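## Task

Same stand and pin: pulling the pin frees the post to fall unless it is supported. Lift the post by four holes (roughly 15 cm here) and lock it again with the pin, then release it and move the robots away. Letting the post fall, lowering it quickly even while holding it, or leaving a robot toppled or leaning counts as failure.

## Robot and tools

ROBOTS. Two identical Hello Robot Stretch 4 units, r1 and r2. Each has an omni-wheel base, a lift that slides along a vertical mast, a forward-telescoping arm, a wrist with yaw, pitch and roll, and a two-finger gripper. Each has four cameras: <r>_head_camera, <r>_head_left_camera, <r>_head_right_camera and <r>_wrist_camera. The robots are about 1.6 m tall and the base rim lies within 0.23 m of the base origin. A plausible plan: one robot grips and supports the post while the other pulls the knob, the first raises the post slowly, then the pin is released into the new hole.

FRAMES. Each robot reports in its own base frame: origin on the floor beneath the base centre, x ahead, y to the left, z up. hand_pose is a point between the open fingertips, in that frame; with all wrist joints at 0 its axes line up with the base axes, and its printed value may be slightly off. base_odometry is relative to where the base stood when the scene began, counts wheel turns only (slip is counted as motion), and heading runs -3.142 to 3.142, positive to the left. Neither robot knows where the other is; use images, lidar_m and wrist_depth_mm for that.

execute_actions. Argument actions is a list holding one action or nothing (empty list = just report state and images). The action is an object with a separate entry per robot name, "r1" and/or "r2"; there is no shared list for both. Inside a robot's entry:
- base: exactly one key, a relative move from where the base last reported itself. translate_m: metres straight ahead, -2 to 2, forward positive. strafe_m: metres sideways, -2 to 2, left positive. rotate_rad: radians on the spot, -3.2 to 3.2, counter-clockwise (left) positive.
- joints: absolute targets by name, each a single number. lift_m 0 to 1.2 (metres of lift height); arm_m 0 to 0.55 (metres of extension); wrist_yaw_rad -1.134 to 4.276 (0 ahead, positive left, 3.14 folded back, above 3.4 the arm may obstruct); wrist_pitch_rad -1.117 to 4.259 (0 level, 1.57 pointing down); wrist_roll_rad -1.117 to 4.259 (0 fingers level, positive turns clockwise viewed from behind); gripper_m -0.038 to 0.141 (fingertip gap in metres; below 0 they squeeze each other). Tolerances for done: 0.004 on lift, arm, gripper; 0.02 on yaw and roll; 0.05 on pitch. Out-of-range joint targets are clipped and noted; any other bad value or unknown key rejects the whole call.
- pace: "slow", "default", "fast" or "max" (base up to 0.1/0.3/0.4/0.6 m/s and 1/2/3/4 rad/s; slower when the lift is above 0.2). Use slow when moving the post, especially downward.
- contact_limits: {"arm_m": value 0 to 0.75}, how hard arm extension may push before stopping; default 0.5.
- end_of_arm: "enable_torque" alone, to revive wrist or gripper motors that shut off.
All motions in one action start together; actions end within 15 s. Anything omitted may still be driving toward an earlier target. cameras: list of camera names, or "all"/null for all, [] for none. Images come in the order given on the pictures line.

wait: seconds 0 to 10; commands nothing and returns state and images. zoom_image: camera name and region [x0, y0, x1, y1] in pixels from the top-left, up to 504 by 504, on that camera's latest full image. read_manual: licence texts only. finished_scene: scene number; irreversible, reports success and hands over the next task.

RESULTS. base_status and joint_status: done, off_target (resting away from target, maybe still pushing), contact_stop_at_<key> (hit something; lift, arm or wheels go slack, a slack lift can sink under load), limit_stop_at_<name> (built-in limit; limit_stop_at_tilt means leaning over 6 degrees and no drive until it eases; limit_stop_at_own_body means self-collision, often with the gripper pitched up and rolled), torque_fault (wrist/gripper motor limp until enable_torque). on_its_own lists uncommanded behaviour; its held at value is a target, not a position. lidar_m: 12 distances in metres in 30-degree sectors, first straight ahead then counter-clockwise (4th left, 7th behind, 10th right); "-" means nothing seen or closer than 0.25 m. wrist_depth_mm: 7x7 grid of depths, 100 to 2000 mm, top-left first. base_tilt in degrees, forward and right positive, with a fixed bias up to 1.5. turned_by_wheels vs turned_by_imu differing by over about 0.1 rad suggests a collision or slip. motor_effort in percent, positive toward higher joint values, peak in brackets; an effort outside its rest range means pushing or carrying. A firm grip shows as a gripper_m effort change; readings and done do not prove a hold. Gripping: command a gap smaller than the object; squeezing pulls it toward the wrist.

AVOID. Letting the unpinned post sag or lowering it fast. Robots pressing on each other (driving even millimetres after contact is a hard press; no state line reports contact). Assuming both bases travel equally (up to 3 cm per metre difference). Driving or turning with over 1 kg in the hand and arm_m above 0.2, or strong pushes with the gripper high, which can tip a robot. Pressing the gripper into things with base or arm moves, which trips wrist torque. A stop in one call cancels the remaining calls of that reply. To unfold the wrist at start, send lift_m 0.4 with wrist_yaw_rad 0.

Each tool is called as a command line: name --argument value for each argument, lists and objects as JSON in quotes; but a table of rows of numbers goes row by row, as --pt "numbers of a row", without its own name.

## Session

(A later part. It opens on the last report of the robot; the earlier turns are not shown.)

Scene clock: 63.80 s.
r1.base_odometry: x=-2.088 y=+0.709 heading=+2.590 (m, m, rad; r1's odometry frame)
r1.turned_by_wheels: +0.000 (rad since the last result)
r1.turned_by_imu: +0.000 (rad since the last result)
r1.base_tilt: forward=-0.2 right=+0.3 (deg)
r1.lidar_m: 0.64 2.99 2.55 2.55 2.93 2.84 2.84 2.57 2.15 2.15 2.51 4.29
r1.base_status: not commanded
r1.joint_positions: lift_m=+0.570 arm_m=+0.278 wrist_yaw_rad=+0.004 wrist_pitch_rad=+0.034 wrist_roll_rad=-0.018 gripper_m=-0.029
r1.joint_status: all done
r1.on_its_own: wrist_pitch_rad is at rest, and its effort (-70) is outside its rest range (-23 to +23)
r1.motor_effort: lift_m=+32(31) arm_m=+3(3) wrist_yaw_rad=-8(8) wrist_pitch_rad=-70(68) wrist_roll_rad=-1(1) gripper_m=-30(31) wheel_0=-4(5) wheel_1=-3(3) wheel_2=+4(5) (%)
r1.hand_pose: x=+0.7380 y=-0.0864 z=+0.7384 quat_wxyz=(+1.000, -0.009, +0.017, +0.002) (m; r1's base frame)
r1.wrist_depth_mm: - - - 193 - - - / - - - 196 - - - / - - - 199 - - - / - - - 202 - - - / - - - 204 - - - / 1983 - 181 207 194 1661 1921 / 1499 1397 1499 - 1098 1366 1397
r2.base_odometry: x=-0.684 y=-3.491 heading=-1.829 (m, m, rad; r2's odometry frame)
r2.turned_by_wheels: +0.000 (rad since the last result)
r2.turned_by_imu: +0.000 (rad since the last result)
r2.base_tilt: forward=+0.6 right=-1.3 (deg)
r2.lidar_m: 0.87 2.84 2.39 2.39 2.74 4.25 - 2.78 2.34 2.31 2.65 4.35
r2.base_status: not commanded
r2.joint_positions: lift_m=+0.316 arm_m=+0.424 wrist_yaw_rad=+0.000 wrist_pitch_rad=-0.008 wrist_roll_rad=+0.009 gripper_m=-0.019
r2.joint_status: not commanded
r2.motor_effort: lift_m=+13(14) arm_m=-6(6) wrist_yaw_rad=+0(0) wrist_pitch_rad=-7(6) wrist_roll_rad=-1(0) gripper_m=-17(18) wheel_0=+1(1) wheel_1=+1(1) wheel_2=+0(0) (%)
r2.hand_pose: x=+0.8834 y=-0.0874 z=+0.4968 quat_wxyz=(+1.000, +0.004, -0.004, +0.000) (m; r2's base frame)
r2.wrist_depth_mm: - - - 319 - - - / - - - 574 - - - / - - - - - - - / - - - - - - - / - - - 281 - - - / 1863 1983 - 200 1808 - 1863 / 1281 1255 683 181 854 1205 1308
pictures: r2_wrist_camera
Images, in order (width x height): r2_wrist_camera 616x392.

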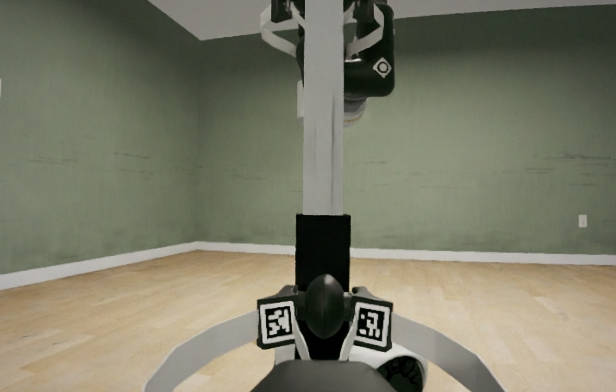

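Slipped off; regrip deeper.

execute_actions --actions '[{"r1":{"joints":{"lift_m":0.56},"pace":"slow"},"r2":{"joints":{"gripper_m":0.03}}}]' --cameras '[]'

execute_actions --actions '[{"r2":{"joints":{"arm_m":0.457},"pace":"slow"}}]' --cameras '[]'

execute_actions --actions '[{"r2":{"joints":{"gripper_m":-0.03}}}]' --cameras '["r2_wrist_camera"]'

execute_actions --actions '[{"r2":{"joints":{"arm_m":0.445},"pace":"slow"}}]' --cameras '[]'

execute_actions --actions '[{"r1":{"joints":{"lift_m":0.57},"pace":"slow"}}]' --cameras '["r2_wrist_camera"]'

Scene clock: 77.77 s.
r1.base_odometry: x=-2.088 y=+0.709 heading=+2.590 (m, m, rad; r1's odometry frame)
r1.turned_by_wheels: +0.000 (rad since the last result)
r1.turned_by_imu: +0.000 (rad since the last result)
r1.base_tilt: forward=-0.2 right=+0.2 (deg)
r1.lidar_m: 0.64 2.98 2.56 2.56 2.93 2.85 2.82 2.56 2.15 2.15 2.53 4.28
r1.base_status: not commanded
r1.joint_positions: lift_m=+0.560 arm_m=+0.278 wrist_yaw_rad=+0.002 wrist_pitch_rad=+0.022 wrist_roll_rad=-0.018 gripper_m=-0.029
r1.joint_status: all done
r1.on_its_own: wrist_pitch_rad is at rest, and its effort (-35) is outside its rest range (-23 to +23)
r1.motor_effort: lift_m=+21(29) arm_m=+3(3) wrist_yaw_rad=-5(9) wrist_pitch_rad=-35(68) wrist_roll_rad=-1(1) gripper_m=-31(29) wheel_0=-4(4) wheel_1=-3(3) wheel_2=+4(5) (%)
r1.hand_pose: x=+0.7380 y=-0.0868 z=+0.7318 quat_wxyz=(+1.000, -0.009, +0.011, +0.001) (m; r1's base frame)
r1.wrist_depth_mm: - - - 196 - - - / - - - 198 - - - / - - - 200 - - - / - - - 202 - - - / - - - 205 - - - / - - 181 206 193 1756 1983 / 1537 1430 1537 - 1118 1397 1464
r2.base_odometry: x=-0.684 y=-3.491 heading=-1.829 (m, m, rad; r2's odometry frame)
r2.turned_by_wheels: +0.000 (rad since the last result)
r2.turned_by_imu: +0.001 (rad since the last result)
r2.base_tilt: forward=+0.4 right=-1.3 (deg)
r2.lidar_m: 0.86 2.85 2.40 2.39 2.73 4.21 - 2.79 2.33 2.32 2.64 4.32
r2.base_status: not commanded
r2.joint_positions: lift_m=+0.316 arm_m=+0.424 wrist_yaw_rad=+0.000 wrist_pitch_rad=-0.008 wrist_roll_rad=+0.009 gripper_m=+0.030
r2.joint_status: all done
r2.motor_effort: lift_m=+14(14) arm_m=-6(6) wrist_yaw_rad=-1(2) wrist_pitch_rad=-7(7) wrist_roll_rad=+0(1) gripper_m=-6(17) wheel_0=+1(1) wheel_1=+0(0) wheel_2=+0(0) (%)
r2.hand_pose: x=+0.8834 y=-0.0874 z=+0.4968 quat_wxyz=(+1.000, +0.004, -0.004, +0.000) (m; r2's base frame)
r2.wrist_depth_mm: - - - 319 - - - / - - - 580 - - - / - - - - - - - / - - - - - - - / - - - 282 - - - / 1863 1983 1863 244 206 1983 1983 / 1255 1336 1229 218 866 1229 1308
pictures: none
No camera images: the call's "cameras" was empty. Leave "cameras" out to get every camera's image.

Scene clock: 79.23 s.
r1.base_odometry: x=-2.088 y=+0.709 heading=+2.590 (m, m, rad; r1's odometry frame)
r1.turned_by_wheels: +0.000 (rad since the last result)
r1.turned_by_imu: +0.000 (rad since the last result)
r1.base_tilt: forward=-0.1 right=+0.4 (deg)
r1.lidar_m: 0.63 2.99 2.55 2.55 2.92 2.84 2.84 2.56 2.13 2.15 2.52 4.28
r1.base_status: not commanded
r1.joint_positions: lift_m=+0.560 arm_m=+0.278 wrist_yaw_rad=+0.002 wrist_pitch_rad=+0.022 wrist_roll_rad=-0.018 gripper_m=-0.029
r1.joint_status: not commanded
r1.on_its_own: wrist_pitch_rad is at rest, and its effort (-35) is outside its rest range (-23 to +23)
r1.motor_effort: lift_m=+21(21) arm_m=+3(3) wrist_yaw_rad=-5(5) wrist_pitch_rad=-35(35) wrist_roll_rad=-1(1) gripper_m=-32(30) wheel_0=-5(4) wheel_1=-3(3) wheel_2=+4(4) (%)
r1.hand_pose: x=+0.7380 y=-0.0868 z=+0.7318 quat_wxyz=(+1.000, -0.009, +0.011, +0.001) (m; r1's base frame)
r1.wrist_depth_mm: - - - 196 - - - / - - - 199 - - - / - - - 200 - - - / - - - 202 - - - / - - - 205 - - - / - - 181 206 193 1756 - / 1499 1464 1576 - 1138 1430 1464
r2.base_odometry: x=-0.684 y=-3.491 heading=-1.829 (m, m, rad; r2's odometry frame)
r2.turned_by_wheels: +0.000 (rad since the last result)
r2.turned_by_imu: +0.000 (rad since the last result)
r2.base_tilt: forward=+0.5 right=-1.0 (deg)
r2.lidar_m: 0.85 2.83 2.36 2.37 2.76 4.23 - 2.78 2.33 2.32 2.64 4.33
r2.base_status: not commanded
r2.joint_positions: lift_m=+0.316 arm_m=+0.456 wrist_yaw_rad=+0.000 wrist_pitch_rad=-0.008 wrist_roll_rad=+0.009 gripper_m=+0.030
r2.joint_status: all done
r2.motor_effort: lift_m=+13(14) arm_m=+6(5) wrist_yaw_rad=+0(0) wrist_pitch_rad=-6(7) wrist_roll_rad=+0(1) gripper_m=-6(3) wheel_0=+1(1) wheel_1=+0(1) wheel_2=+0(0) (%)
r2.hand_pose: x=+0.9154 y=-0.0874 z=+0.4968 quat_wxyz=(+1.000, +0.004, -0.004, +0.000) (m; r2's base frame)
r2.wrist_depth_mm: - - - 407 621 - - / - - - 544 - - - / - - - - - - - / - - - - - - - / - - - 249 - - - / 1921 1921 1808 213 206 - 1983 / 1255 1336 1205 202 842 1255 1336
pictures: none
No camera images: the call's "cameras" was empty. Leave "cameras" out to get every camera's image.

Scene clock: 80.57 s.
r1.base_odometry: x=-2.088 y=+0.709 heading=+2.590 (m, m, rad; r1's odometry frame)
r1.turned_by_wheels: +0.000 (rad since the last result)
r1.turned_by_imu: +0.000 (rad since the last result)
r1.base_tilt: forward=-0.1 right=+0.2 (deg)
r1.lidar_m: 0.62 2.99 2.54 2.54 2.94 2.86 2.85 2.57 2.14 2.17 2.50 4.28
r1.base_status: not commanded
r1.joint_positions: lift_m=+0.560 arm_m=+0.278 wrist_yaw_rad=+0.002 wrist_pitch_rad=+0.022 wrist_roll_rad=-0.018 gripper_m=-0.029
r1.joint_status: not commanded
r1.on_its_own: wrist_pitch_rad is at rest, and its effort (-34) is outside its rest range (-23 to +23)
r1.motor_effort: lift_m=+21(21) arm_m=+3(3) wrist_yaw_rad=-5(4) wrist_pitch_rad=-34(32) wrist_roll_rad=-1(1) gripper_m=-30(33) wheel_0=-5(5) wheel_1=-3(3) wheel_2=+4(4) (%)
r1.hand_pose: x=+0.7380 y=-0.0868 z=+0.7318 quat_wxyz=(+1.000, -0.009, +0.011, +0.001) (m; r1's base frame)
r1.wrist_depth_mm: - - - 196 - - - / - - - 198 - - - / - - - 200 - - - / - - - 202 - - - / - - - 204 - - - / - - 181 206 195 1708 1921 / 1499 1430 1537 - 1118 1430 1499
r2.base_odometry: x=-0.684 y=-3.491 heading=-1.829 (m, m, rad; r2's odometry frame)
r2.turned_by_wheels: +0.000 (rad since the last result)
r2.turned_by_imu: +0.000 (rad since the last result)
r2.base_tilt: forward=+0.4 right=-1.3 (deg)
r2.lidar_m: 0.87 2.84 2.39 2.39 2.73 4.23 - 2.77 2.34 2.32 2.61 4.33
r2.base_status: not commanded
r2.joint_positions: lift_m=+0.316 arm_m=+0.457 wrist_yaw_rad=+0.007 wrist_pitch_rad=-0.007 wrist_roll_rad=+0.009 gripper_m=-0.029
r2.joint_status: all done
r2.on_its_own: wrist_yaw_rad is at rest, and its effort (-19) is outside its rest range (-13 to +13)
r2.motor_effort: lift_m=+13(13) arm_m=-1(6) wrist_yaw_rad=-19(19) wrist_pitch_rad=-8(8) wrist_roll_rad=-1(1) gripper_m=-35(35) wheel_0=+0(1) wheel_1=+1(0) wheel_2=+3(3) (%)
r2.hand_pose: x=+0.9172 y=-0.0855 z=+0.4967 quat_wxyz=(+1.000, +0.004, -0.004, +0.003) (m; r2's base frame)
r2.wrist_depth_mm: - - - 258 - - - / - - - 258 - - - / - - - 257 - - - / - - - 256 - - - / - - - 247 - - - / 1921 1983 1921 206 196 - 1983 / 1281 1229 1205 245 809 153 1308
pictures: r2_wrist_camera
Images, in order (width x height): r2_wrist_camera 616x392.

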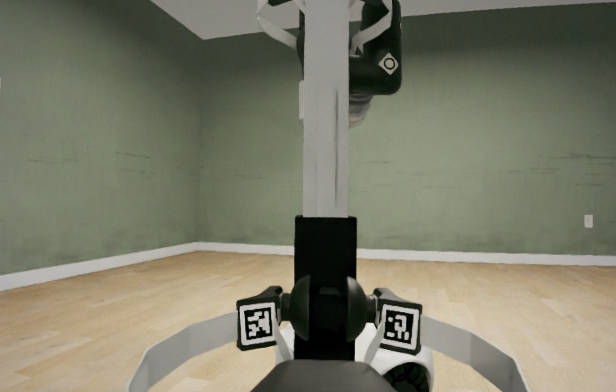

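Scene clock: 81.53 s.
r1.base_odometry: x=-2.088 y=+0.709 heading=+2.590 (m, m, rad; r1's odometry frame)
r1.turned_by_wheels: +0.000 (rad since the last result)
r1.turned_by_imu: +0.000 (rad since the last result)
r1.base_tilt: forward=-0.2 right=+0.1 (deg)
r1.lidar_m: 0.63 2.98 2.54 2.56 2.95 2.86 2.85 2.58 2.12 2.16 2.51 4.28
r1.base_status: not commanded
r1.joint_positions: lift_m=+0.560 arm_m=+0.278 wrist_yaw_rad=+0.002 wrist_pitch_rad=+0.022 wrist_roll_rad=-0.018 gripper_m=-0.029
r1.joint_status: not commanded
r1.on_its_own: wrist_pitch_rad is at rest, and its effort (-33) is outside its rest range (-23 to +23)
r1.motor_effort: lift_m=+21(21) arm_m=+3(3) wrist_yaw_rad=-5(4) wrist_pitch_rad=-33(32) wrist_roll_rad=-1(1) gripper_m=-27(31) wheel_0=-4(4) wheel_1=-3(3) wheel_2=+4(4) (%)
r1.hand_pose: x=+0.7380 y=-0.0868 z=+0.7318 quat_wxyz=(+1.000, -0.009, +0.011, +0.001) (m; r1's base frame)
r1.wrist_depth_mm: - - - 196 - - - / - - - 199 - - - / - - - 200 - - - / - - - 202 - - - / - - - 204 - - - / - - 181 206 194 1808 1983 / 1537 1430 1576 - 1118 1430 1464
r2.base_odometry: x=-0.684 y=-3.491 heading=-1.829 (m, m, rad; r2's odometry frame)
r2.turned_by_wheels: +0.000 (rad since the last result)
r2.turned_by_imu: +0.000 (rad since the last result)
r2.base_tilt: forward=+0.4 right=-1.1 (deg)
r2.lidar_m: 0.86 2.80 2.40 2.38 2.73 4.22 - 2.76 2.30 2.32 2.64 4.32
r2.base_status: not commanded
r2.joint_positions: lift_m=+0.316 arm_m=+0.447 wrist_yaw_rad=+0.006 wrist_pitch_rad=-0.008 wrist_roll_rad=+0.009 gripper_m=-0.029
r2.joint_status: all done
r2.on_its_own: wrist_yaw_rad is at rest, and its effort (-15) is outside its rest range (-13 to +13)
r2.motor_effort: lift_m=+13(14) arm_m=-12(12) wrist_yaw_rad=-15(20) wrist_pitch_rad=-8(9) wrist_roll_rad=+0(1) gripper_m=-35(36) wheel_0=+0(0) wheel_1=+1(1) wheel_2=+3(3) (%)
r2.hand_pose: x=+0.9070 y=-0.0858 z=+0.4967 quat_wxyz=(+1.000, +0.004, -0.004, +0.003) (m; r2's base frame)
r2.wrist_depth_mm: - - - 270 - - - / - - - 268 - - - / - - - 266 - - - / - - - 267 - - - / - - - 256 - - - / 1921 1983 - 205 200 1983 1983 / 1255 1255 1205 229 831 152 1281
pictures: none
No camera images: the call's "cameras" was empty. Leave "cameras" out to get every camera's image.

Scene clock: 82.27 s.
r1.base_odometry: x=-2.088 y=+0.709 heading=+2.590 (m, m, rad; r1's odometry frame)
r1.turned_by_wheels: +0.000 (rad since the last result)
r1.turned_by_imu: +0.000 (rad since the last result)
r1.base_tilt: forward=-0.2 right=+0.3 (deg)
r1.lidar_m: 0.64 2.98 2.55 2.55 2.95 2.85 2.85 2.58 2.13 2.15 2.50 4.29
r1.base_status: not commanded
r1.joint_positions: lift_m=+0.569 arm_m=+0.278 wrist_yaw_rad=+0.002 wrist_pitch_rad=+0.022 wrist_roll_rad=-0.018 gripper_m=-0.029
r1.joint_status: all done
r1.on_its_own: wrist_pitch_rad is at rest, and its effort (-35) is outside its rest range (-23 to +23)
r1.motor_effort: lift_m=+26(25) arm_m=+3(3) wrist_yaw_rad=-4(5) wrist_pitch_rad=-35(34) wrist_roll_rad=-1(1) gripper_m=-29(28) wheel_0=-4(5) wheel_1=-3(3) wheel_2=+4(4) (%)
r1.hand_pose: x=+0.7380 y=-0.0868 z=+0.7414 quat_wxyz=(+1.000, -0.009, +0.011, +0.001) (m; r1's base frame)
r1.wrist_depth_mm: - - - 196 - - - / - - - 198 - - - / - - - 200 - - - / - - - 202 - - - / - - - 204 - - - / - - 181 206 193 1756 - / 1499 1464 1618 - 1118 1430 1499
r2.base_odometry: x=-0.684 y=-3.491 heading=-1.829 (m, m, rad; r2's odometry frame)
r2.turned_by_wheels: +0.000 (rad since the last result)
r2.turned_by_imu: +0.000 (rad since the last result)
r2.base_tilt: forward=+0.6 right=-1.3 (deg)
r2.lidar_m: 0.85 2.81 2.41 2.38 2.72 4.21 - 2.78 2.33 2.31 2.63 4.36
r2.base_status: not commanded
r2.joint_positions: lift_m=+0.316 arm_m=+0.447 wrist_yaw_rad=+0.006 wrist_pitch_rad=-0.008 wrist_roll_rad=+0.009 gripper_m=-0.029
r2.joint_status: not commanded
r2.on_its_own: wrist_yaw_rad is at rest, and its effort (-14) is outside its rest range (-13 to +13)
r2.motor_effort: lift_m=+14(14) arm_m=-12(12) wrist_yaw_rad=-14(17) wrist_pitch_rad=-8(8) wrist_roll_rad=-1(0) gripper_m=-34(35) wheel_0=+0(0) wheel_1=+0(1) wheel_2=+3(3) (%)
r2.hand_pose: x=+0.9070 y=-0.0858 z=+0.4967 quat_wxyz=(+1.000, +0.004, -0.004, +0.003) (m; r2's base frame)
r2.wrist_depth_mm: - - - 270 647 - - / - - - 267 - - - / - - - 268 - - - / - - - 266 - - - / - - - 258 - - - / 1863 1983 1983 206 200 - 1921 / 1255 1255 1182 229 831 152 1308
pictures: r2_wrist_camera
Images, in order (width x height): r2_wrist_camera 616x392.

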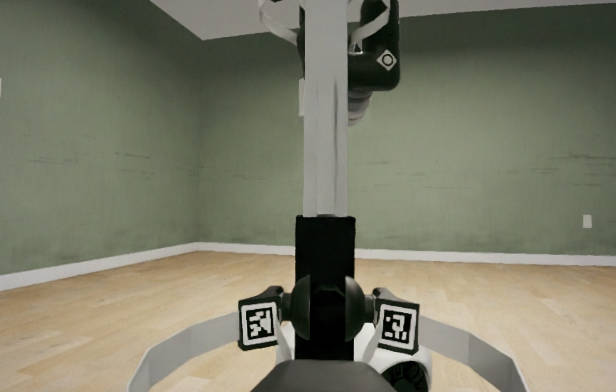

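Free now.

execute_actions --actions '[{"r1":{"joints":{"lift_m":0.7},"pace":"slow"}}]' --cameras '[]'

execute_actions --actions '[{"r2":{"joints":{"gripper_m":0.05}}}]' --cameras '["r2_wrist_camera"]'

execute_actions --actions '[{"r1":{"joints":{"lift_m":0.711},"pace":"slow"}}]' --cameras '["r2_wrist_camera"]'

execute_actions --actions '[{"r1":{"joints":{"lift_m":0.717},"pace":"slow"}}]' --cameras '["r2_wrist_camera"]'

Scene clock: 98.43 s.
r1.base_odometry: x=-2.088 y=+0.709 heading=+2.590 (m, m, rad; r1's odometry frame)
r1.turned_by_wheels: +0.000 (rad since the last result)
r1.turned_by_imu: +0.000 (rad since the last result)
r1.base_tilt: forward=-0.3 right=+0.3 (deg)
r1.lidar_m: 0.63 2.98 2.54 2.54 2.96 2.84 2.85 2.55 2.14 2.17 2.52 4.28
r1.base_status: not commanded
r1.joint_positions: lift_m=+0.699 arm_m=+0.278 wrist_yaw_rad=+0.002 wrist_pitch_rad=+0.022 wrist_roll_rad=-0.018 gripper_m=-0.029
r1.joint_status: all done
r1.on_its_own: wrist_pitch_rad is at rest, and its effort (-33) is outside its rest range (-23 to +23)
r1.motor_effort: lift_m=+26(28) arm_m=+3(3) wrist_yaw_rad=-4(5) wrist_pitch_rad=-33(36) wrist_roll_rad=-1(1) gripper_m=-28(26) wheel_0=-4(4) wheel_1=-3(3) wheel_2=+4(4) (%)
r1.hand_pose: x=+0.7380 y=-0.0868 z=+0.8714 quat_wxyz=(+1.000, -0.009, +0.011, +0.001) (m; r1's base frame)
r1.wrist_depth_mm: - - - 196 - - - / - - - 198 - - - / - - - 201 - - - / - - - 202 - - - / - - - 204 - - - / - - 181 206 194 - - / 1808 1708 1863 - 1756 1661 1708
r2.base_odometry: x=-0.684 y=-3.491 heading=-1.829 (m, m, rad; r2's odometry frame)
r2.turned_by_wheels: +0.000 (rad since the last result)
r2.turned_by_imu: +0.001 (rad since the last result)
r2.base_tilt: forward=+0.5 right=-1.2 (deg)
r2.lidar_m: 0.86 2.82 2.39 2.39 2.72 4.23 - 2.77 2.32 2.31 2.63 4.32
r2.base_status: not commanded
r2.joint_positions: lift_m=+0.316 arm_m=+0.447 wrist_yaw_rad=+0.006 wrist_pitch_rad=-0.008 wrist_roll_rad=+0.009 gripper_m=-0.029
r2.joint_status: not commanded
r2.on_its_own: wrist_yaw_rad is at rest, and its effort (-16) is outside its rest range (-13 to +13)
r2.motor_effort: lift_m=+14(14) arm_m=-12(12) wrist_yaw_rad=-16(16) wrist_pitch_rad=-8(7) wrist_roll_rad=+0(1) gripper_m=-37(34) wheel_0=+0(0) wheel_1=+1(1) wheel_2=+3(3) (%)
r2.hand_pose: x=+0.9070 y=-0.0858 z=+0.4967 quat_wxyz=(+1.000, +0.004, -0.004, +0.003) (m; r2's base frame)
r2.wrist_depth_mm: - - - 268 - - - / - - - 268 - - - / - - - 268 - - - / - - - 266 - - - / - - - 257 - - - / 1921 1983 - 205 200 - 1983 / 1255 1255 1205 229 842 152 1336
pictures: none
No camera images: the call's "cameras" was empty. Leave "cameras" out to get every camera's image.

Scene clock: 99.93 s.
r1.base_odometry: x=-2.088 y=+0.709 heading=+2.590 (m, m, rad; r1's odometry frame)
r1.turned_by_wheels: +0.000 (rad since the last result)
r1.turned_by_imu: +0.000 (rad since the last result)
r1.base_tilt: forward=-0.2 right=+0.2 (deg)
r1.lidar_m: 0.64 2.98 2.54 2.54 2.94 2.84 2.85 2.55 2.13 2.16 2.52 4.29
r1.base_status: not commanded
r1.joint_positions: lift_m=+0.699 arm_m=+0.278 wrist_yaw_rad=+0.003 wrist_pitch_rad=+0.022 wrist_roll_rad=-0.018 gripper_m=-0.029
r1.joint_status: not commanded
r1.on_its_own: wrist_pitch_rad is at rest, and its effort (-33) is outside its rest range (-23 to +23)
r1.motor_effort: lift_m=+26(26) arm_m=+3(3) wrist_yaw_rad=-6(6) wrist_pitch_rad=-33(36) wrist_roll_rad=-1(1) gripper_m=-31(27) wheel_0=-4(4) wheel_1=-3(3) wheel_2=+4(4) (%)
r1.hand_pose: x=+0.7380 y=-0.0867 z=+0.8714 quat_wxyz=(+1.000, -0.009, +0.011, +0.001) (m; r1's base frame)
r1.wrist_depth_mm: - - - 196 - - - / - - - 198 - - - / - - - 201 - - - / - - - 202 - - - / - - - 204 - - - / - - 181 207 194 - - / 1808 1661 1863 - 1756 1661 1708
r2.base_odometry: x=-0.684 y=-3.491 heading=-1.829 (m, m, rad; r2's odometry frame)
r2.turned_by_wheels: +0.000 (rad since the last result)
r2.turned_by_imu: +0.000 (rad since the last result)
r2.base_tilt: forward=+0.3 right=-1.1 (deg)
r2.lidar_m: 0.87 2.85 2.39 2.40 2.71 4.24 - 2.75 2.34 2.32 2.62 4.34
r2.base_status: not commanded
r2.joint_positions: lift_m=+0.316 arm_m=+0.445 wrist_yaw_rad=+0.000 wrist_pitch_rad=-0.008 wrist_roll_rad=+0.009 gripper_m=+0.050
r2.joint_status: all done
r2.motor_effort: lift_m=+13(14) arm_m=-3(12) wrist_yaw_rad=+3(13) wrist_pitch_rad=-6(8) wrist_roll_rad=-1(1) gripper_m=-6(37) wheel_0=+0(0) wheel_1=+0(1) wheel_2=+0(3) (%)
r2.hand_pose: x=+0.9048 y=-0.0875 z=+0.4969 quat_wxyz=(+1.000, +0.004, -0.004, +0.000) (m; r2's base frame)
r2.wrist_depth_mm: - - - 866 - - - / - - - 1182 - - - / - - - - - - - / - - - - - - - / - - - 260 - - - / 1983 1921 213 259 211 1983 1921 / 1281 1281 1205 154 854 1182 1308
pictures: r2_wrist_camera
Images, in order (width x height): r2_wrist_camera 616x392.

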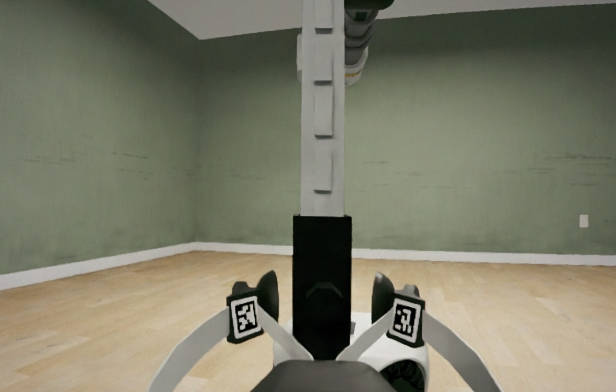

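Scene clock: 100.70 s.
r1.base_odometry: x=-2.088 y=+0.709 heading=+2.590 (m, m, rad; r1's odometry frame)
r1.turned_by_wheels: +0.000 (rad since the last result)
r1.turned_by_imu: +0.000 (rad since the last result)
r1.base_tilt: forward=-0.4 right=+0.3 (deg)
r1.lidar_m: 0.63 3.00 2.55 2.53 2.95 2.86 2.85 2.57 2.15 2.15 2.52 4.27
r1.base_status: not commanded
r1.joint_positions: lift_m=+0.710 arm_m=+0.278 wrist_yaw_rad=+0.003 wrist_pitch_rad=+0.028 wrist_roll_rad=-0.018 gripper_m=-0.029
r1.joint_status: all done
r1.on_its_own: wrist_pitch_rad is at rest, and its effort (-52) is outside its rest range (-23 to +23)
r1.motor_effort: lift_m=+29(29) arm_m=+3(3) wrist_yaw_rad=-7(7) wrist_pitch_rad=-52(59) wrist_roll_rad=-1(1) gripper_m=-34(29) wheel_0=-4(4) wheel_1=-3(3) wheel_2=+4(4) (%)
r1.hand_pose: x=+0.7380 y=-0.0865 z=+0.8803 quat_wxyz=(+1.000, -0.009, +0.014, +0.002) (m; r1's base frame)
r1.wrist_depth_mm: - - - 195 - - - / - - - 198 - - - / - - - 200 - - - / - - - 202 - - - / - - - 205 - - - / - - 182 206 194 - - / 1808 1708 1863 - 1756 1661 1661
r2.base_odometry: x=-0.684 y=-3.491 heading=-1.829 (m, m, rad; r2's odometry frame)
r2.turned_by_wheels: +0.000 (rad since the last result)
r2.turned_by_imu: +0.000 (rad since the last result)
r2.base_tilt: forward=+0.6 right=-1.1 (deg)
r2.lidar_m: 0.85 2.85 2.40 2.40 2.72 4.25 - 2.81 2.33 2.32 2.63 4.32
r2.base_status: not commanded
r2.joint_positions: lift_m=+0.316 arm_m=+0.445 wrist_yaw_rad=+0.000 wrist_pitch_rad=-0.008 wrist_roll_rad=+0.009 gripper_m=+0.050
r2.joint_status: not commanded
r2.motor_effort: lift_m=+13(14) arm_m=-3(3) wrist_yaw_rad=+1(1) wrist_pitch_rad=-7(6) wrist_roll_rad=+0(0) gripper_m=-1(5) wheel_0=+0(0) wheel_1=+1(1) wheel_2=+0(0) (%)
r2.hand_pose: x=+0.9048 y=-0.0875 z=+0.4969 quat_wxyz=(+1.000, +0.004, -0.004, +0.000) (m; r2's base frame)
r2.wrist_depth_mm: - - - 878 - - - / - - - - - - - / - - - - - - - / - - - - - - - / - - - 259 - - - / 1863 1983 213 259 211 - 1983 / 1281 1308 1205 154 866 1229 1336
pictures: r2_wrist_camera
Images, in order (width x height): r2_wrist_camera 616x392.

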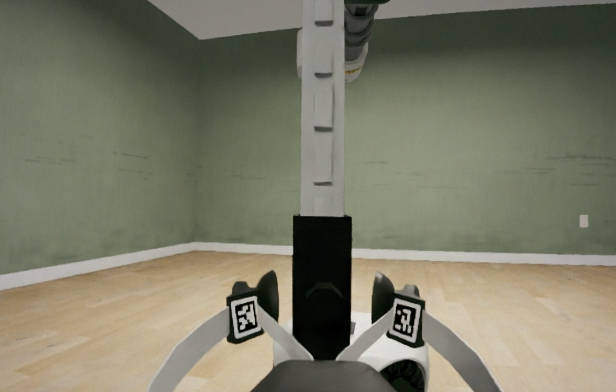

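Scene clock: 101.33 s.
r1.base_odometry: x=-2.088 y=+0.709 heading=+2.590 (m, m, rad; r1's odometry frame)
r1.turned_by_wheels: +0.000 (rad since the last result)
r1.turned_by_imu: +0.000 (rad since the last result)
r1.base_tilt: forward=-0.2 right=+0.3 (deg)
r1.lidar_m: 0.63 3.00 2.53 2.55 2.92 2.85 2.85 2.55 2.14 2.16 2.53 4.28
r1.base_status: not commanded
r1.joint_positions: lift_m=+0.716 arm_m=+0.278 wrist_yaw_rad=+0.002 wrist_pitch_rad=+0.027 wrist_roll_rad=-0.018 gripper_m=-0.029
r1.joint_status: all done
r1.on_its_own: wrist_pitch_rad is at rest, and its effort (-46) is outside its rest range (-23 to +23)
r1.motor_effort: lift_m=+29(31) arm_m=+3(3) wrist_yaw_rad=-6(8) wrist_pitch_rad=-46(58) wrist_roll_rad=-1(1) gripper_m=-30(28) wheel_0=-4(4) wheel_1=-3(3) wheel_2=+4(4) (%)
r1.hand_pose: x=+0.7380 y=-0.0867 z=+0.8868 quat_wxyz=(+1.000, -0.009, +0.013, +0.001) (m; r1's base frame)
r1.wrist_depth_mm: - - - 195 - - - / - - - 198 - - - / - - - 200 - - - / - - - 203 - - - / - - - 204 - - - / - - 182 206 194 - - / 1808 1708 1863 - 1756 1661 1756
r2.base_odometry: x=-0.684 y=-3.491 heading=-1.829 (m, m, rad; r2's odometry frame)
r2.turned_by_wheels: +0.000 (rad since the last result)
r2.turned_by_imu: +0.000 (rad since the last result)
r2.base_tilt: forward=+0.5 right=-1.3 (deg)
r2.lidar_m: 0.88 2.84 2.40 2.39 2.72 4.23 - 2.78 2.34 2.30 2.61 4.32
r2.base_status: not commanded
r2.joint_positions: lift_m=+0.316 arm_m=+0.445 wrist_yaw_rad=+0.000 wrist_pitch_rad=-0.008 wrist_roll_rad=+0.009 gripper_m=+0.050
r2.joint_status: not commanded
r2.motor_effort: lift_m=+13(14) arm_m=-3(2) wrist_yaw_rad=+1(2) wrist_pitch_rad=-5(7) wrist_roll_rad=-1(0) gripper_m=-6(3) wheel_0=+0(0) wheel_1=+0(1) wheel_2=+0(0) (%)
r2.hand_pose: x=+0.9048 y=-0.0875 z=+0.4969 quat_wxyz=(+1.000, +0.004, -0.004, +0.000) (m; r2's base frame)
r2.wrist_depth_mm: - - - 891 - - - / - - - - - - - / - - - - - - - / - - - - - - - / - - - 259 - - - / 1863 1921 212 259 211 1983 - / 1255 1281 1205 153 866 1182 1336
pictures: r2_wrist_camera
Images, in order (width x height): r2_wrist_camera 616x392.

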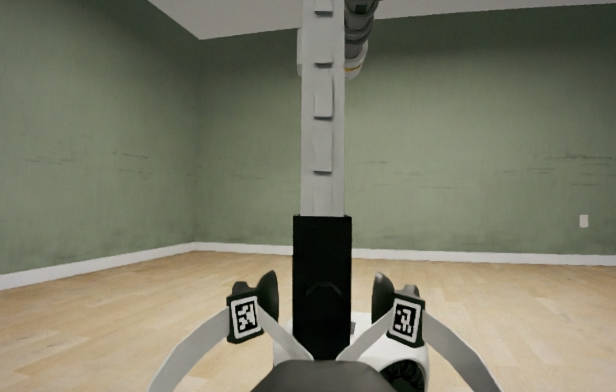

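execute_actions --actions '[{"r1":{"joints":{"lift_m":0.707},"pace":"slow"}}]' --cameras '["r2_wrist_camera"]'

execute_actions --actions '[{"r1":{"joints":{"lift_m":0.696},"pace":"slow"}}]' --cameras '["r2_wrist_camera"]'

Scene clock: 107.43 s.
r1.base_odometry: x=-2.088 y=+0.709 heading=+2.590 (m, m, rad; r1's odometry frame)
r1.turned_by_wheels: +0.000 (rad since the last result)
r1.turned_by_imu: +0.000 (rad since the last result)
r1.base_tilt: forward=-0.1 right=+0.3 (deg)
r1.lidar_m: 0.63 2.96 2.56 2.54 2.93 2.83 2.85 2.54 2.14 2.17 2.50 4.30
r1.base_status: not commanded
r1.joint_positions: lift_m=+0.707 arm_m=+0.278 wrist_yaw_rad=+0.002 wrist_pitch_rad=+0.018 wrist_roll_rad=-0.018 gripper_m=-0.029
r1.joint_status: all done
r1.motor_effort: lift_m=+20(27) arm_m=+3(3) wrist_yaw_rad=-3(5) wrist_pitch_rad=-22(46) wrist_roll_rad=-1(1) gripper_m=-29(31) wheel_0=-4(4) wheel_1=-3(3) wheel_2=+3(4) (%)
r1.hand_pose: x=+0.7380 y=-0.0870 z=+0.8801 quat_wxyz=(+1.000, -0.009, +0.009, +0.001) (m; r1's base frame)
r1.wrist_depth_mm: - - - 197 - - - / - - - 199 - - - / - - - 201 - - - / - - - 203 - - - / - - - 204 - - - / - - 181 206 193 - - / 1863 1756 1921 - 1808 1661 1756
r2.base_odometry: x=-0.684 y=-3.491 heading=-1.829 (m, m, rad; r2's odometry frame)
r2.turned_by_wheels: +0.000 (rad since the last result)
r2.turned_by_imu: +0.000 (rad since the last result)
r2.base_tilt: forward=+0.5 right=-1.2 (deg)
r2.lidar_m: 0.84 2.86 2.38 2.39 2.72 4.23 - 2.76 2.32 2.31 2.62 4.37
r2.base_status: not commanded
r2.joint_positions: lift_m=+0.316 arm_m=+0.445 wrist_yaw_rad=+0.000 wrist_pitch_rad=-0.008 wrist_roll_rad=+0.009 gripper_m=+0.050
r2.joint_status: not commanded
r2.motor_effort: lift_m=+13(14) arm_m=-2(2) wrist_yaw_rad=+3(1) wrist_pitch_rad=-6(6) wrist_roll_rad=-1(1) gripper_m=-2(5) wheel_0=+0(0) wheel_1=+1(0) wheel_2=+0(0) (%)
r2.hand_pose: x=+0.9048 y=-0.0875 z=+0.4969 quat_wxyz=(+1.000, +0.004, -0.004, +0.000) (m; r2's base frame)
r2.wrist_depth_mm: - - - 878 - - - / - - - - - - - / - - - - - - - / - - - - - - - / - - - 260 - - - / 1921 1983 213 258 211 - 1983 / 1281 1336 1182 153 854 1229 1308
pictures: r2_wrist_camera
Images, in order (width x height): r2_wrist_camera 616x392.

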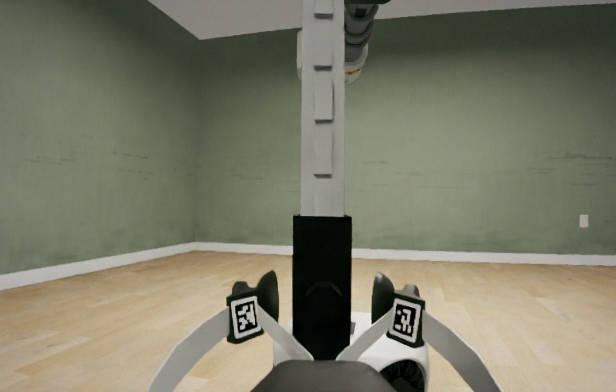

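Scene clock: 108.20 s.
r1.base_odometry: x=-2.088 y=+0.709 heading=+2.589 (m, m, rad; r1's odometry frame)
r1.turned_by_wheels: +0.000 (rad since the last result)
r1.turned_by_imu: +0.000 (rad since the last result)
r1.base_tilt: forward=-0.2 right=+0.2 (deg)
r1.lidar_m: 0.63 2.99 2.55 2.54 2.93 2.82 2.84 2.56 2.15 2.15 2.53 4.29
r1.base_status: not commanded
r1.joint_positions: lift_m=+0.696 arm_m=+0.278 wrist_yaw_rad=+0.001 wrist_pitch_rad=+0.005 wrist_roll_rad=-0.018 gripper_m=-0.029
r1.joint_status: all done
r1.motor_effort: lift_m=+14(20) arm_m=+3(3) wrist_yaw_rad=+0(3) wrist_pitch_rad=+15(22) wrist_roll_rad=-1(1) gripper_m=-29(30) wheel_0=-3(4) wheel_1=-3(2) wheel_2=+2(3) (%)
r1.hand_pose: x=+0.7379 y=-0.0873 z=+0.8733 quat_wxyz=(+1.000, -0.009, +0.002, +0.000) (m; r1's base frame)
r1.wrist_depth_mm: - - - 200 - - - / - - - 201 - - - / - - - 203 - - - / - - - 204 - - - / - - - 204 - - - / - - 181 206 193 - - / 1863 1756 1983 - 1863 1756 1863
r2.base_odometry: x=-0.684 y=-3.491 heading=-1.829 (m, m, rad; r2's odometry frame)
r2.turned_by_wheels: +0.000 (rad since the last result)
r2.turned_by_imu: +0.000 (rad since the last result)
r2.base_tilt: forward=+0.6 right=-1.1 (deg)
r2.lidar_m: 0.85 2.85 2.39 2.38 2.74 4.23 - 2.79 2.32 2.32 2.62 4.34
r2.base_status: not commanded
r2.joint_positions: lift_m=+0.316 arm_m=+0.445 wrist_yaw_rad=+0.000 wrist_pitch_rad=-0.008 wrist_roll_rad=+0.009 gripper_m=+0.050
r2.joint_status: not commanded
r2.motor_effort: lift_m=+13(14) arm_m=-3(3) wrist_yaw_rad=+0(2) wrist_pitch_rad=-6(5) wrist_roll_rad=-1(0) gripper_m=-5(4) wheel_0=+0(0) wheel_1=+0(0) wheel_2=+0(0) (%)
r2.hand_pose: x=+0.9048 y=-0.0875 z=+0.4969 quat_wxyz=(+1.000, +0.004, -0.004, +0.000) (m; r2's base frame)
r2.wrist_depth_mm: - - - 854 - - - / - - - 1182 - - - / - - - - - - - / - - - - - - - / - - - 259 - - - / 1808 1983 214 259 212 - 1921 / 1281 1308 1205 154 854 1205 1308
pictures: r2_wrist_camera
Images, in order (width x height): r2_wrist_camera 616x392.

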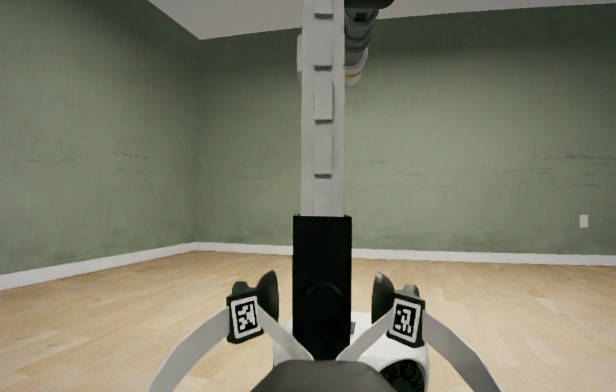

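execute_actions --actions '[{"r2":{"joints":{"arm_m":0.01},"pace":"fast"},"r1":{"joints":{"gripper_m":0.07}}}]' --cameras '[]'

execute_actions --actions '[{"r2":{"base":{"translate_m":-0.15}},"r1":{"base":{"translate_m":-0.32},"joints":{"arm_m":0.01},"pace":"fast"}}]' --cameras '["r2_wrist_camera"]'

finished_scene --scene 2

Scene clock: 119.77 s.
r1.base_odometry: x=-2.088 y=+0.709 heading=+2.590 (m, m, rad; r1's odometry frame)
r1.turned_by_wheels: +0.000 (rad since the last result)
r1.turned_by_imu: +0.000 (rad since the last result)
r1.base_tilt: forward=-0.1 right=+0.4 (deg)
r1.lidar_m: 0.62 2.99 2.55 2.55 2.92 2.84 2.85 2.54 2.15 2.16 2.52 4.28
r1.base_status: not commanded
r1.joint_positions: lift_m=+0.696 arm_m=+0.278 wrist_yaw_rad=+0.000 wrist_pitch_rad=+0.012 wrist_roll_rad=-0.018 gripper_m=+0.070
r1.joint_status: all done
r1.motor_effort: lift_m=+17(17) arm_m=+3(3) wrist_yaw_rad=+3(17) wrist_pitch_rad=-7(17) wrist_roll_rad=-1(1) gripper_m=+1(28) wheel_0=+1(3) wheel_1=+0(3) wheel_2=-2(6) (%)
r1.hand_pose: x=+0.7378 y=-0.0875 z=+0.8709 quat_wxyz=(+1.000, -0.009, +0.006, +0.000) (m; r1's base frame)
r1.wrist_depth_mm: - - - 199 - - - / - - - 201 - - - / - - - 202 - - - / - - - 203 - - - / - - - 206 - - - / - - 200 207 976 - - / 1808 1756 1808 - 1921 1708 1756
r2.base_odometry: x=-0.684 y=-3.491 heading=-1.829 (m, m, rad; r2's odometry frame)
r2.turned_by_wheels: +0.000 (rad since the last result)
r2.turned_by_imu: +0.001 (rad since the last result)
r2.base_tilt: forward=+0.5 right=-1.4 (deg)
r2.lidar_m: 0.86 2.83 2.39 2.39 2.75 4.22 - 2.79 2.32 2.30 2.63 4.34
r2.base_status: not commanded
r2.joint_positions: lift_m=+0.316 arm_m=+0.011 wrist_yaw_rad=+0.000 wrist_pitch_rad=-0.008 wrist_roll_rad=+0.009 gripper_m=+0.050
r2.joint_status: all done
r2.motor_effort: lift_m=+13(13) arm_m=-6(6) wrist_yaw_rad=+0(0) wrist_pitch_rad=-7(7) wrist_roll_rad=+0(0) gripper_m=-4(4) wheel_0=+0(0) wheel_1=+0(1) wheel_2=+0(0) (%)
r2.hand_pose: x=+0.4704 y=-0.0875 z=+0.4968 quat_wxyz=(+1.000, +0.004, -0.004, +0.000) (m; r2's base frame)
r2.wrist_depth_mm: - - - - - - - / - - - 1537 - - - / - - - - - - - / - - - - - - - / - - - - - - - / 1921 1983 213 1255 211 - - / 1308 1308 1205 154 1281 1205 1281
pictures: none
No camera images: the call's "cameras" was empty. Leave "cameras" out to get every camera's image.

Scene clock: 121.97 s.
r1.base_odometry: x=-1.815 y=+0.541 heading=+2.590 (m, m, rad; r1's odometry frame)
r1.turned_by_wheels: +0.000 (rad since the last result)
r1.turned_by_imu: +0.001 (rad since the last result)
r1.base_tilt: forward=-0.3 right=+0.2 (deg)
r1.lidar_m: 0.95 3.08 2.63 2.63 2.97 2.54 2.54 2.47 2.08 2.06 2.42 4.15
r1.base_status: done
r1.joint_positions: lift_m=+0.696 arm_m=+0.011 wrist_yaw_rad=+0.000 wrist_pitch_rad=+0.012 wrist_roll_rad=-0.018 gripper_m=+0.070
r1.joint_status: all done
r1.motor_effort: lift_m=+18(18) arm_m=-8(8) wrist_yaw_rad=+3(0) wrist_pitch_rad=-6(6) wrist_roll_rad=-1(1) gripper_m=-4(6) wheel_0=+0(7) wheel_1=+1(5) wheel_2=+0(14) (%)
r1.hand_pose: x=+0.4708 y=-0.0875 z=+0.8708 quat_wxyz=(+1.000, -0.009, +0.006, +0.000) (m; r1's base frame)
r1.wrist_depth_mm: - - - - - - - / - - - - - - - / - - - - - - - / - - - - - - - / - - - - - - - / - - 200 809 1756 - - / 1808 1808 1756 - 1863 1756 1756
r2.base_odometry: x=-0.646 y=-3.346 heading=-1.830 (m, m, rad; r2's odometry frame)
r2.turned_by_wheels: +0.000 (rad since the last result)
r2.turned_by_imu: +0.001 (rad since the last result)
r2.base_tilt: forward=+0.6 right=-1.2 (deg)
r2.lidar_m: 1.01 2.86 2.43 2.42 2.78 4.07 4.08 2.70 2.29 2.29 2.60 4.27
r2.base_status: done
r2.joint_positions: lift_m=+0.316 arm_m=+0.011 wrist_yaw_rad=+0.000 wrist_pitch_rad=-0.008 wrist_roll_rad=+0.009 gripper_m=+0.050
r2.joint_status: not commanded
r2.motor_effort: lift_m=+14(13) arm_m=-6(6) wrist_yaw_rad=+2(2) wrist_pitch_rad=-8(8) wrist_roll_rad=+0(1) gripper_m=-4(5) wheel_0=-3(7) wheel_1=-1(6) wheel_2=+1(14) (%)
r2.hand_pose: x=+0.4704 y=-0.0874 z=+0.4968 quat_wxyz=(+1.000, +0.004, -0.004, +0.000) (m; r2's base frame)
r2.wrist_depth_mm: - - - - - - - / - - - - - - - / - - - - - - - / - - - - - - - / - - - - - - - / 1863 1983 213 1661 211 1983 1983 / 1281 1308 1182 154 1308 1182 1308
pictures: r2_wrist_camera
Images, in order (width x height): r2_wrist_camera 616x392.

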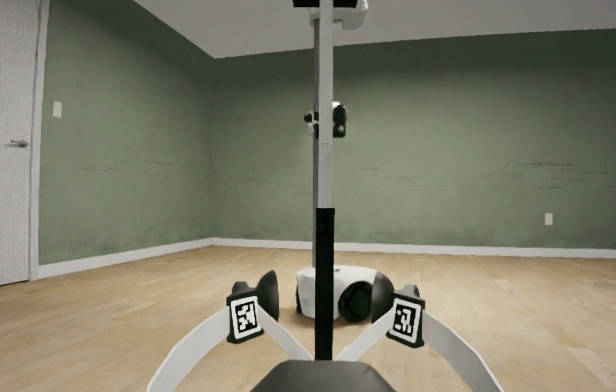

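The scene is finished: the task was done.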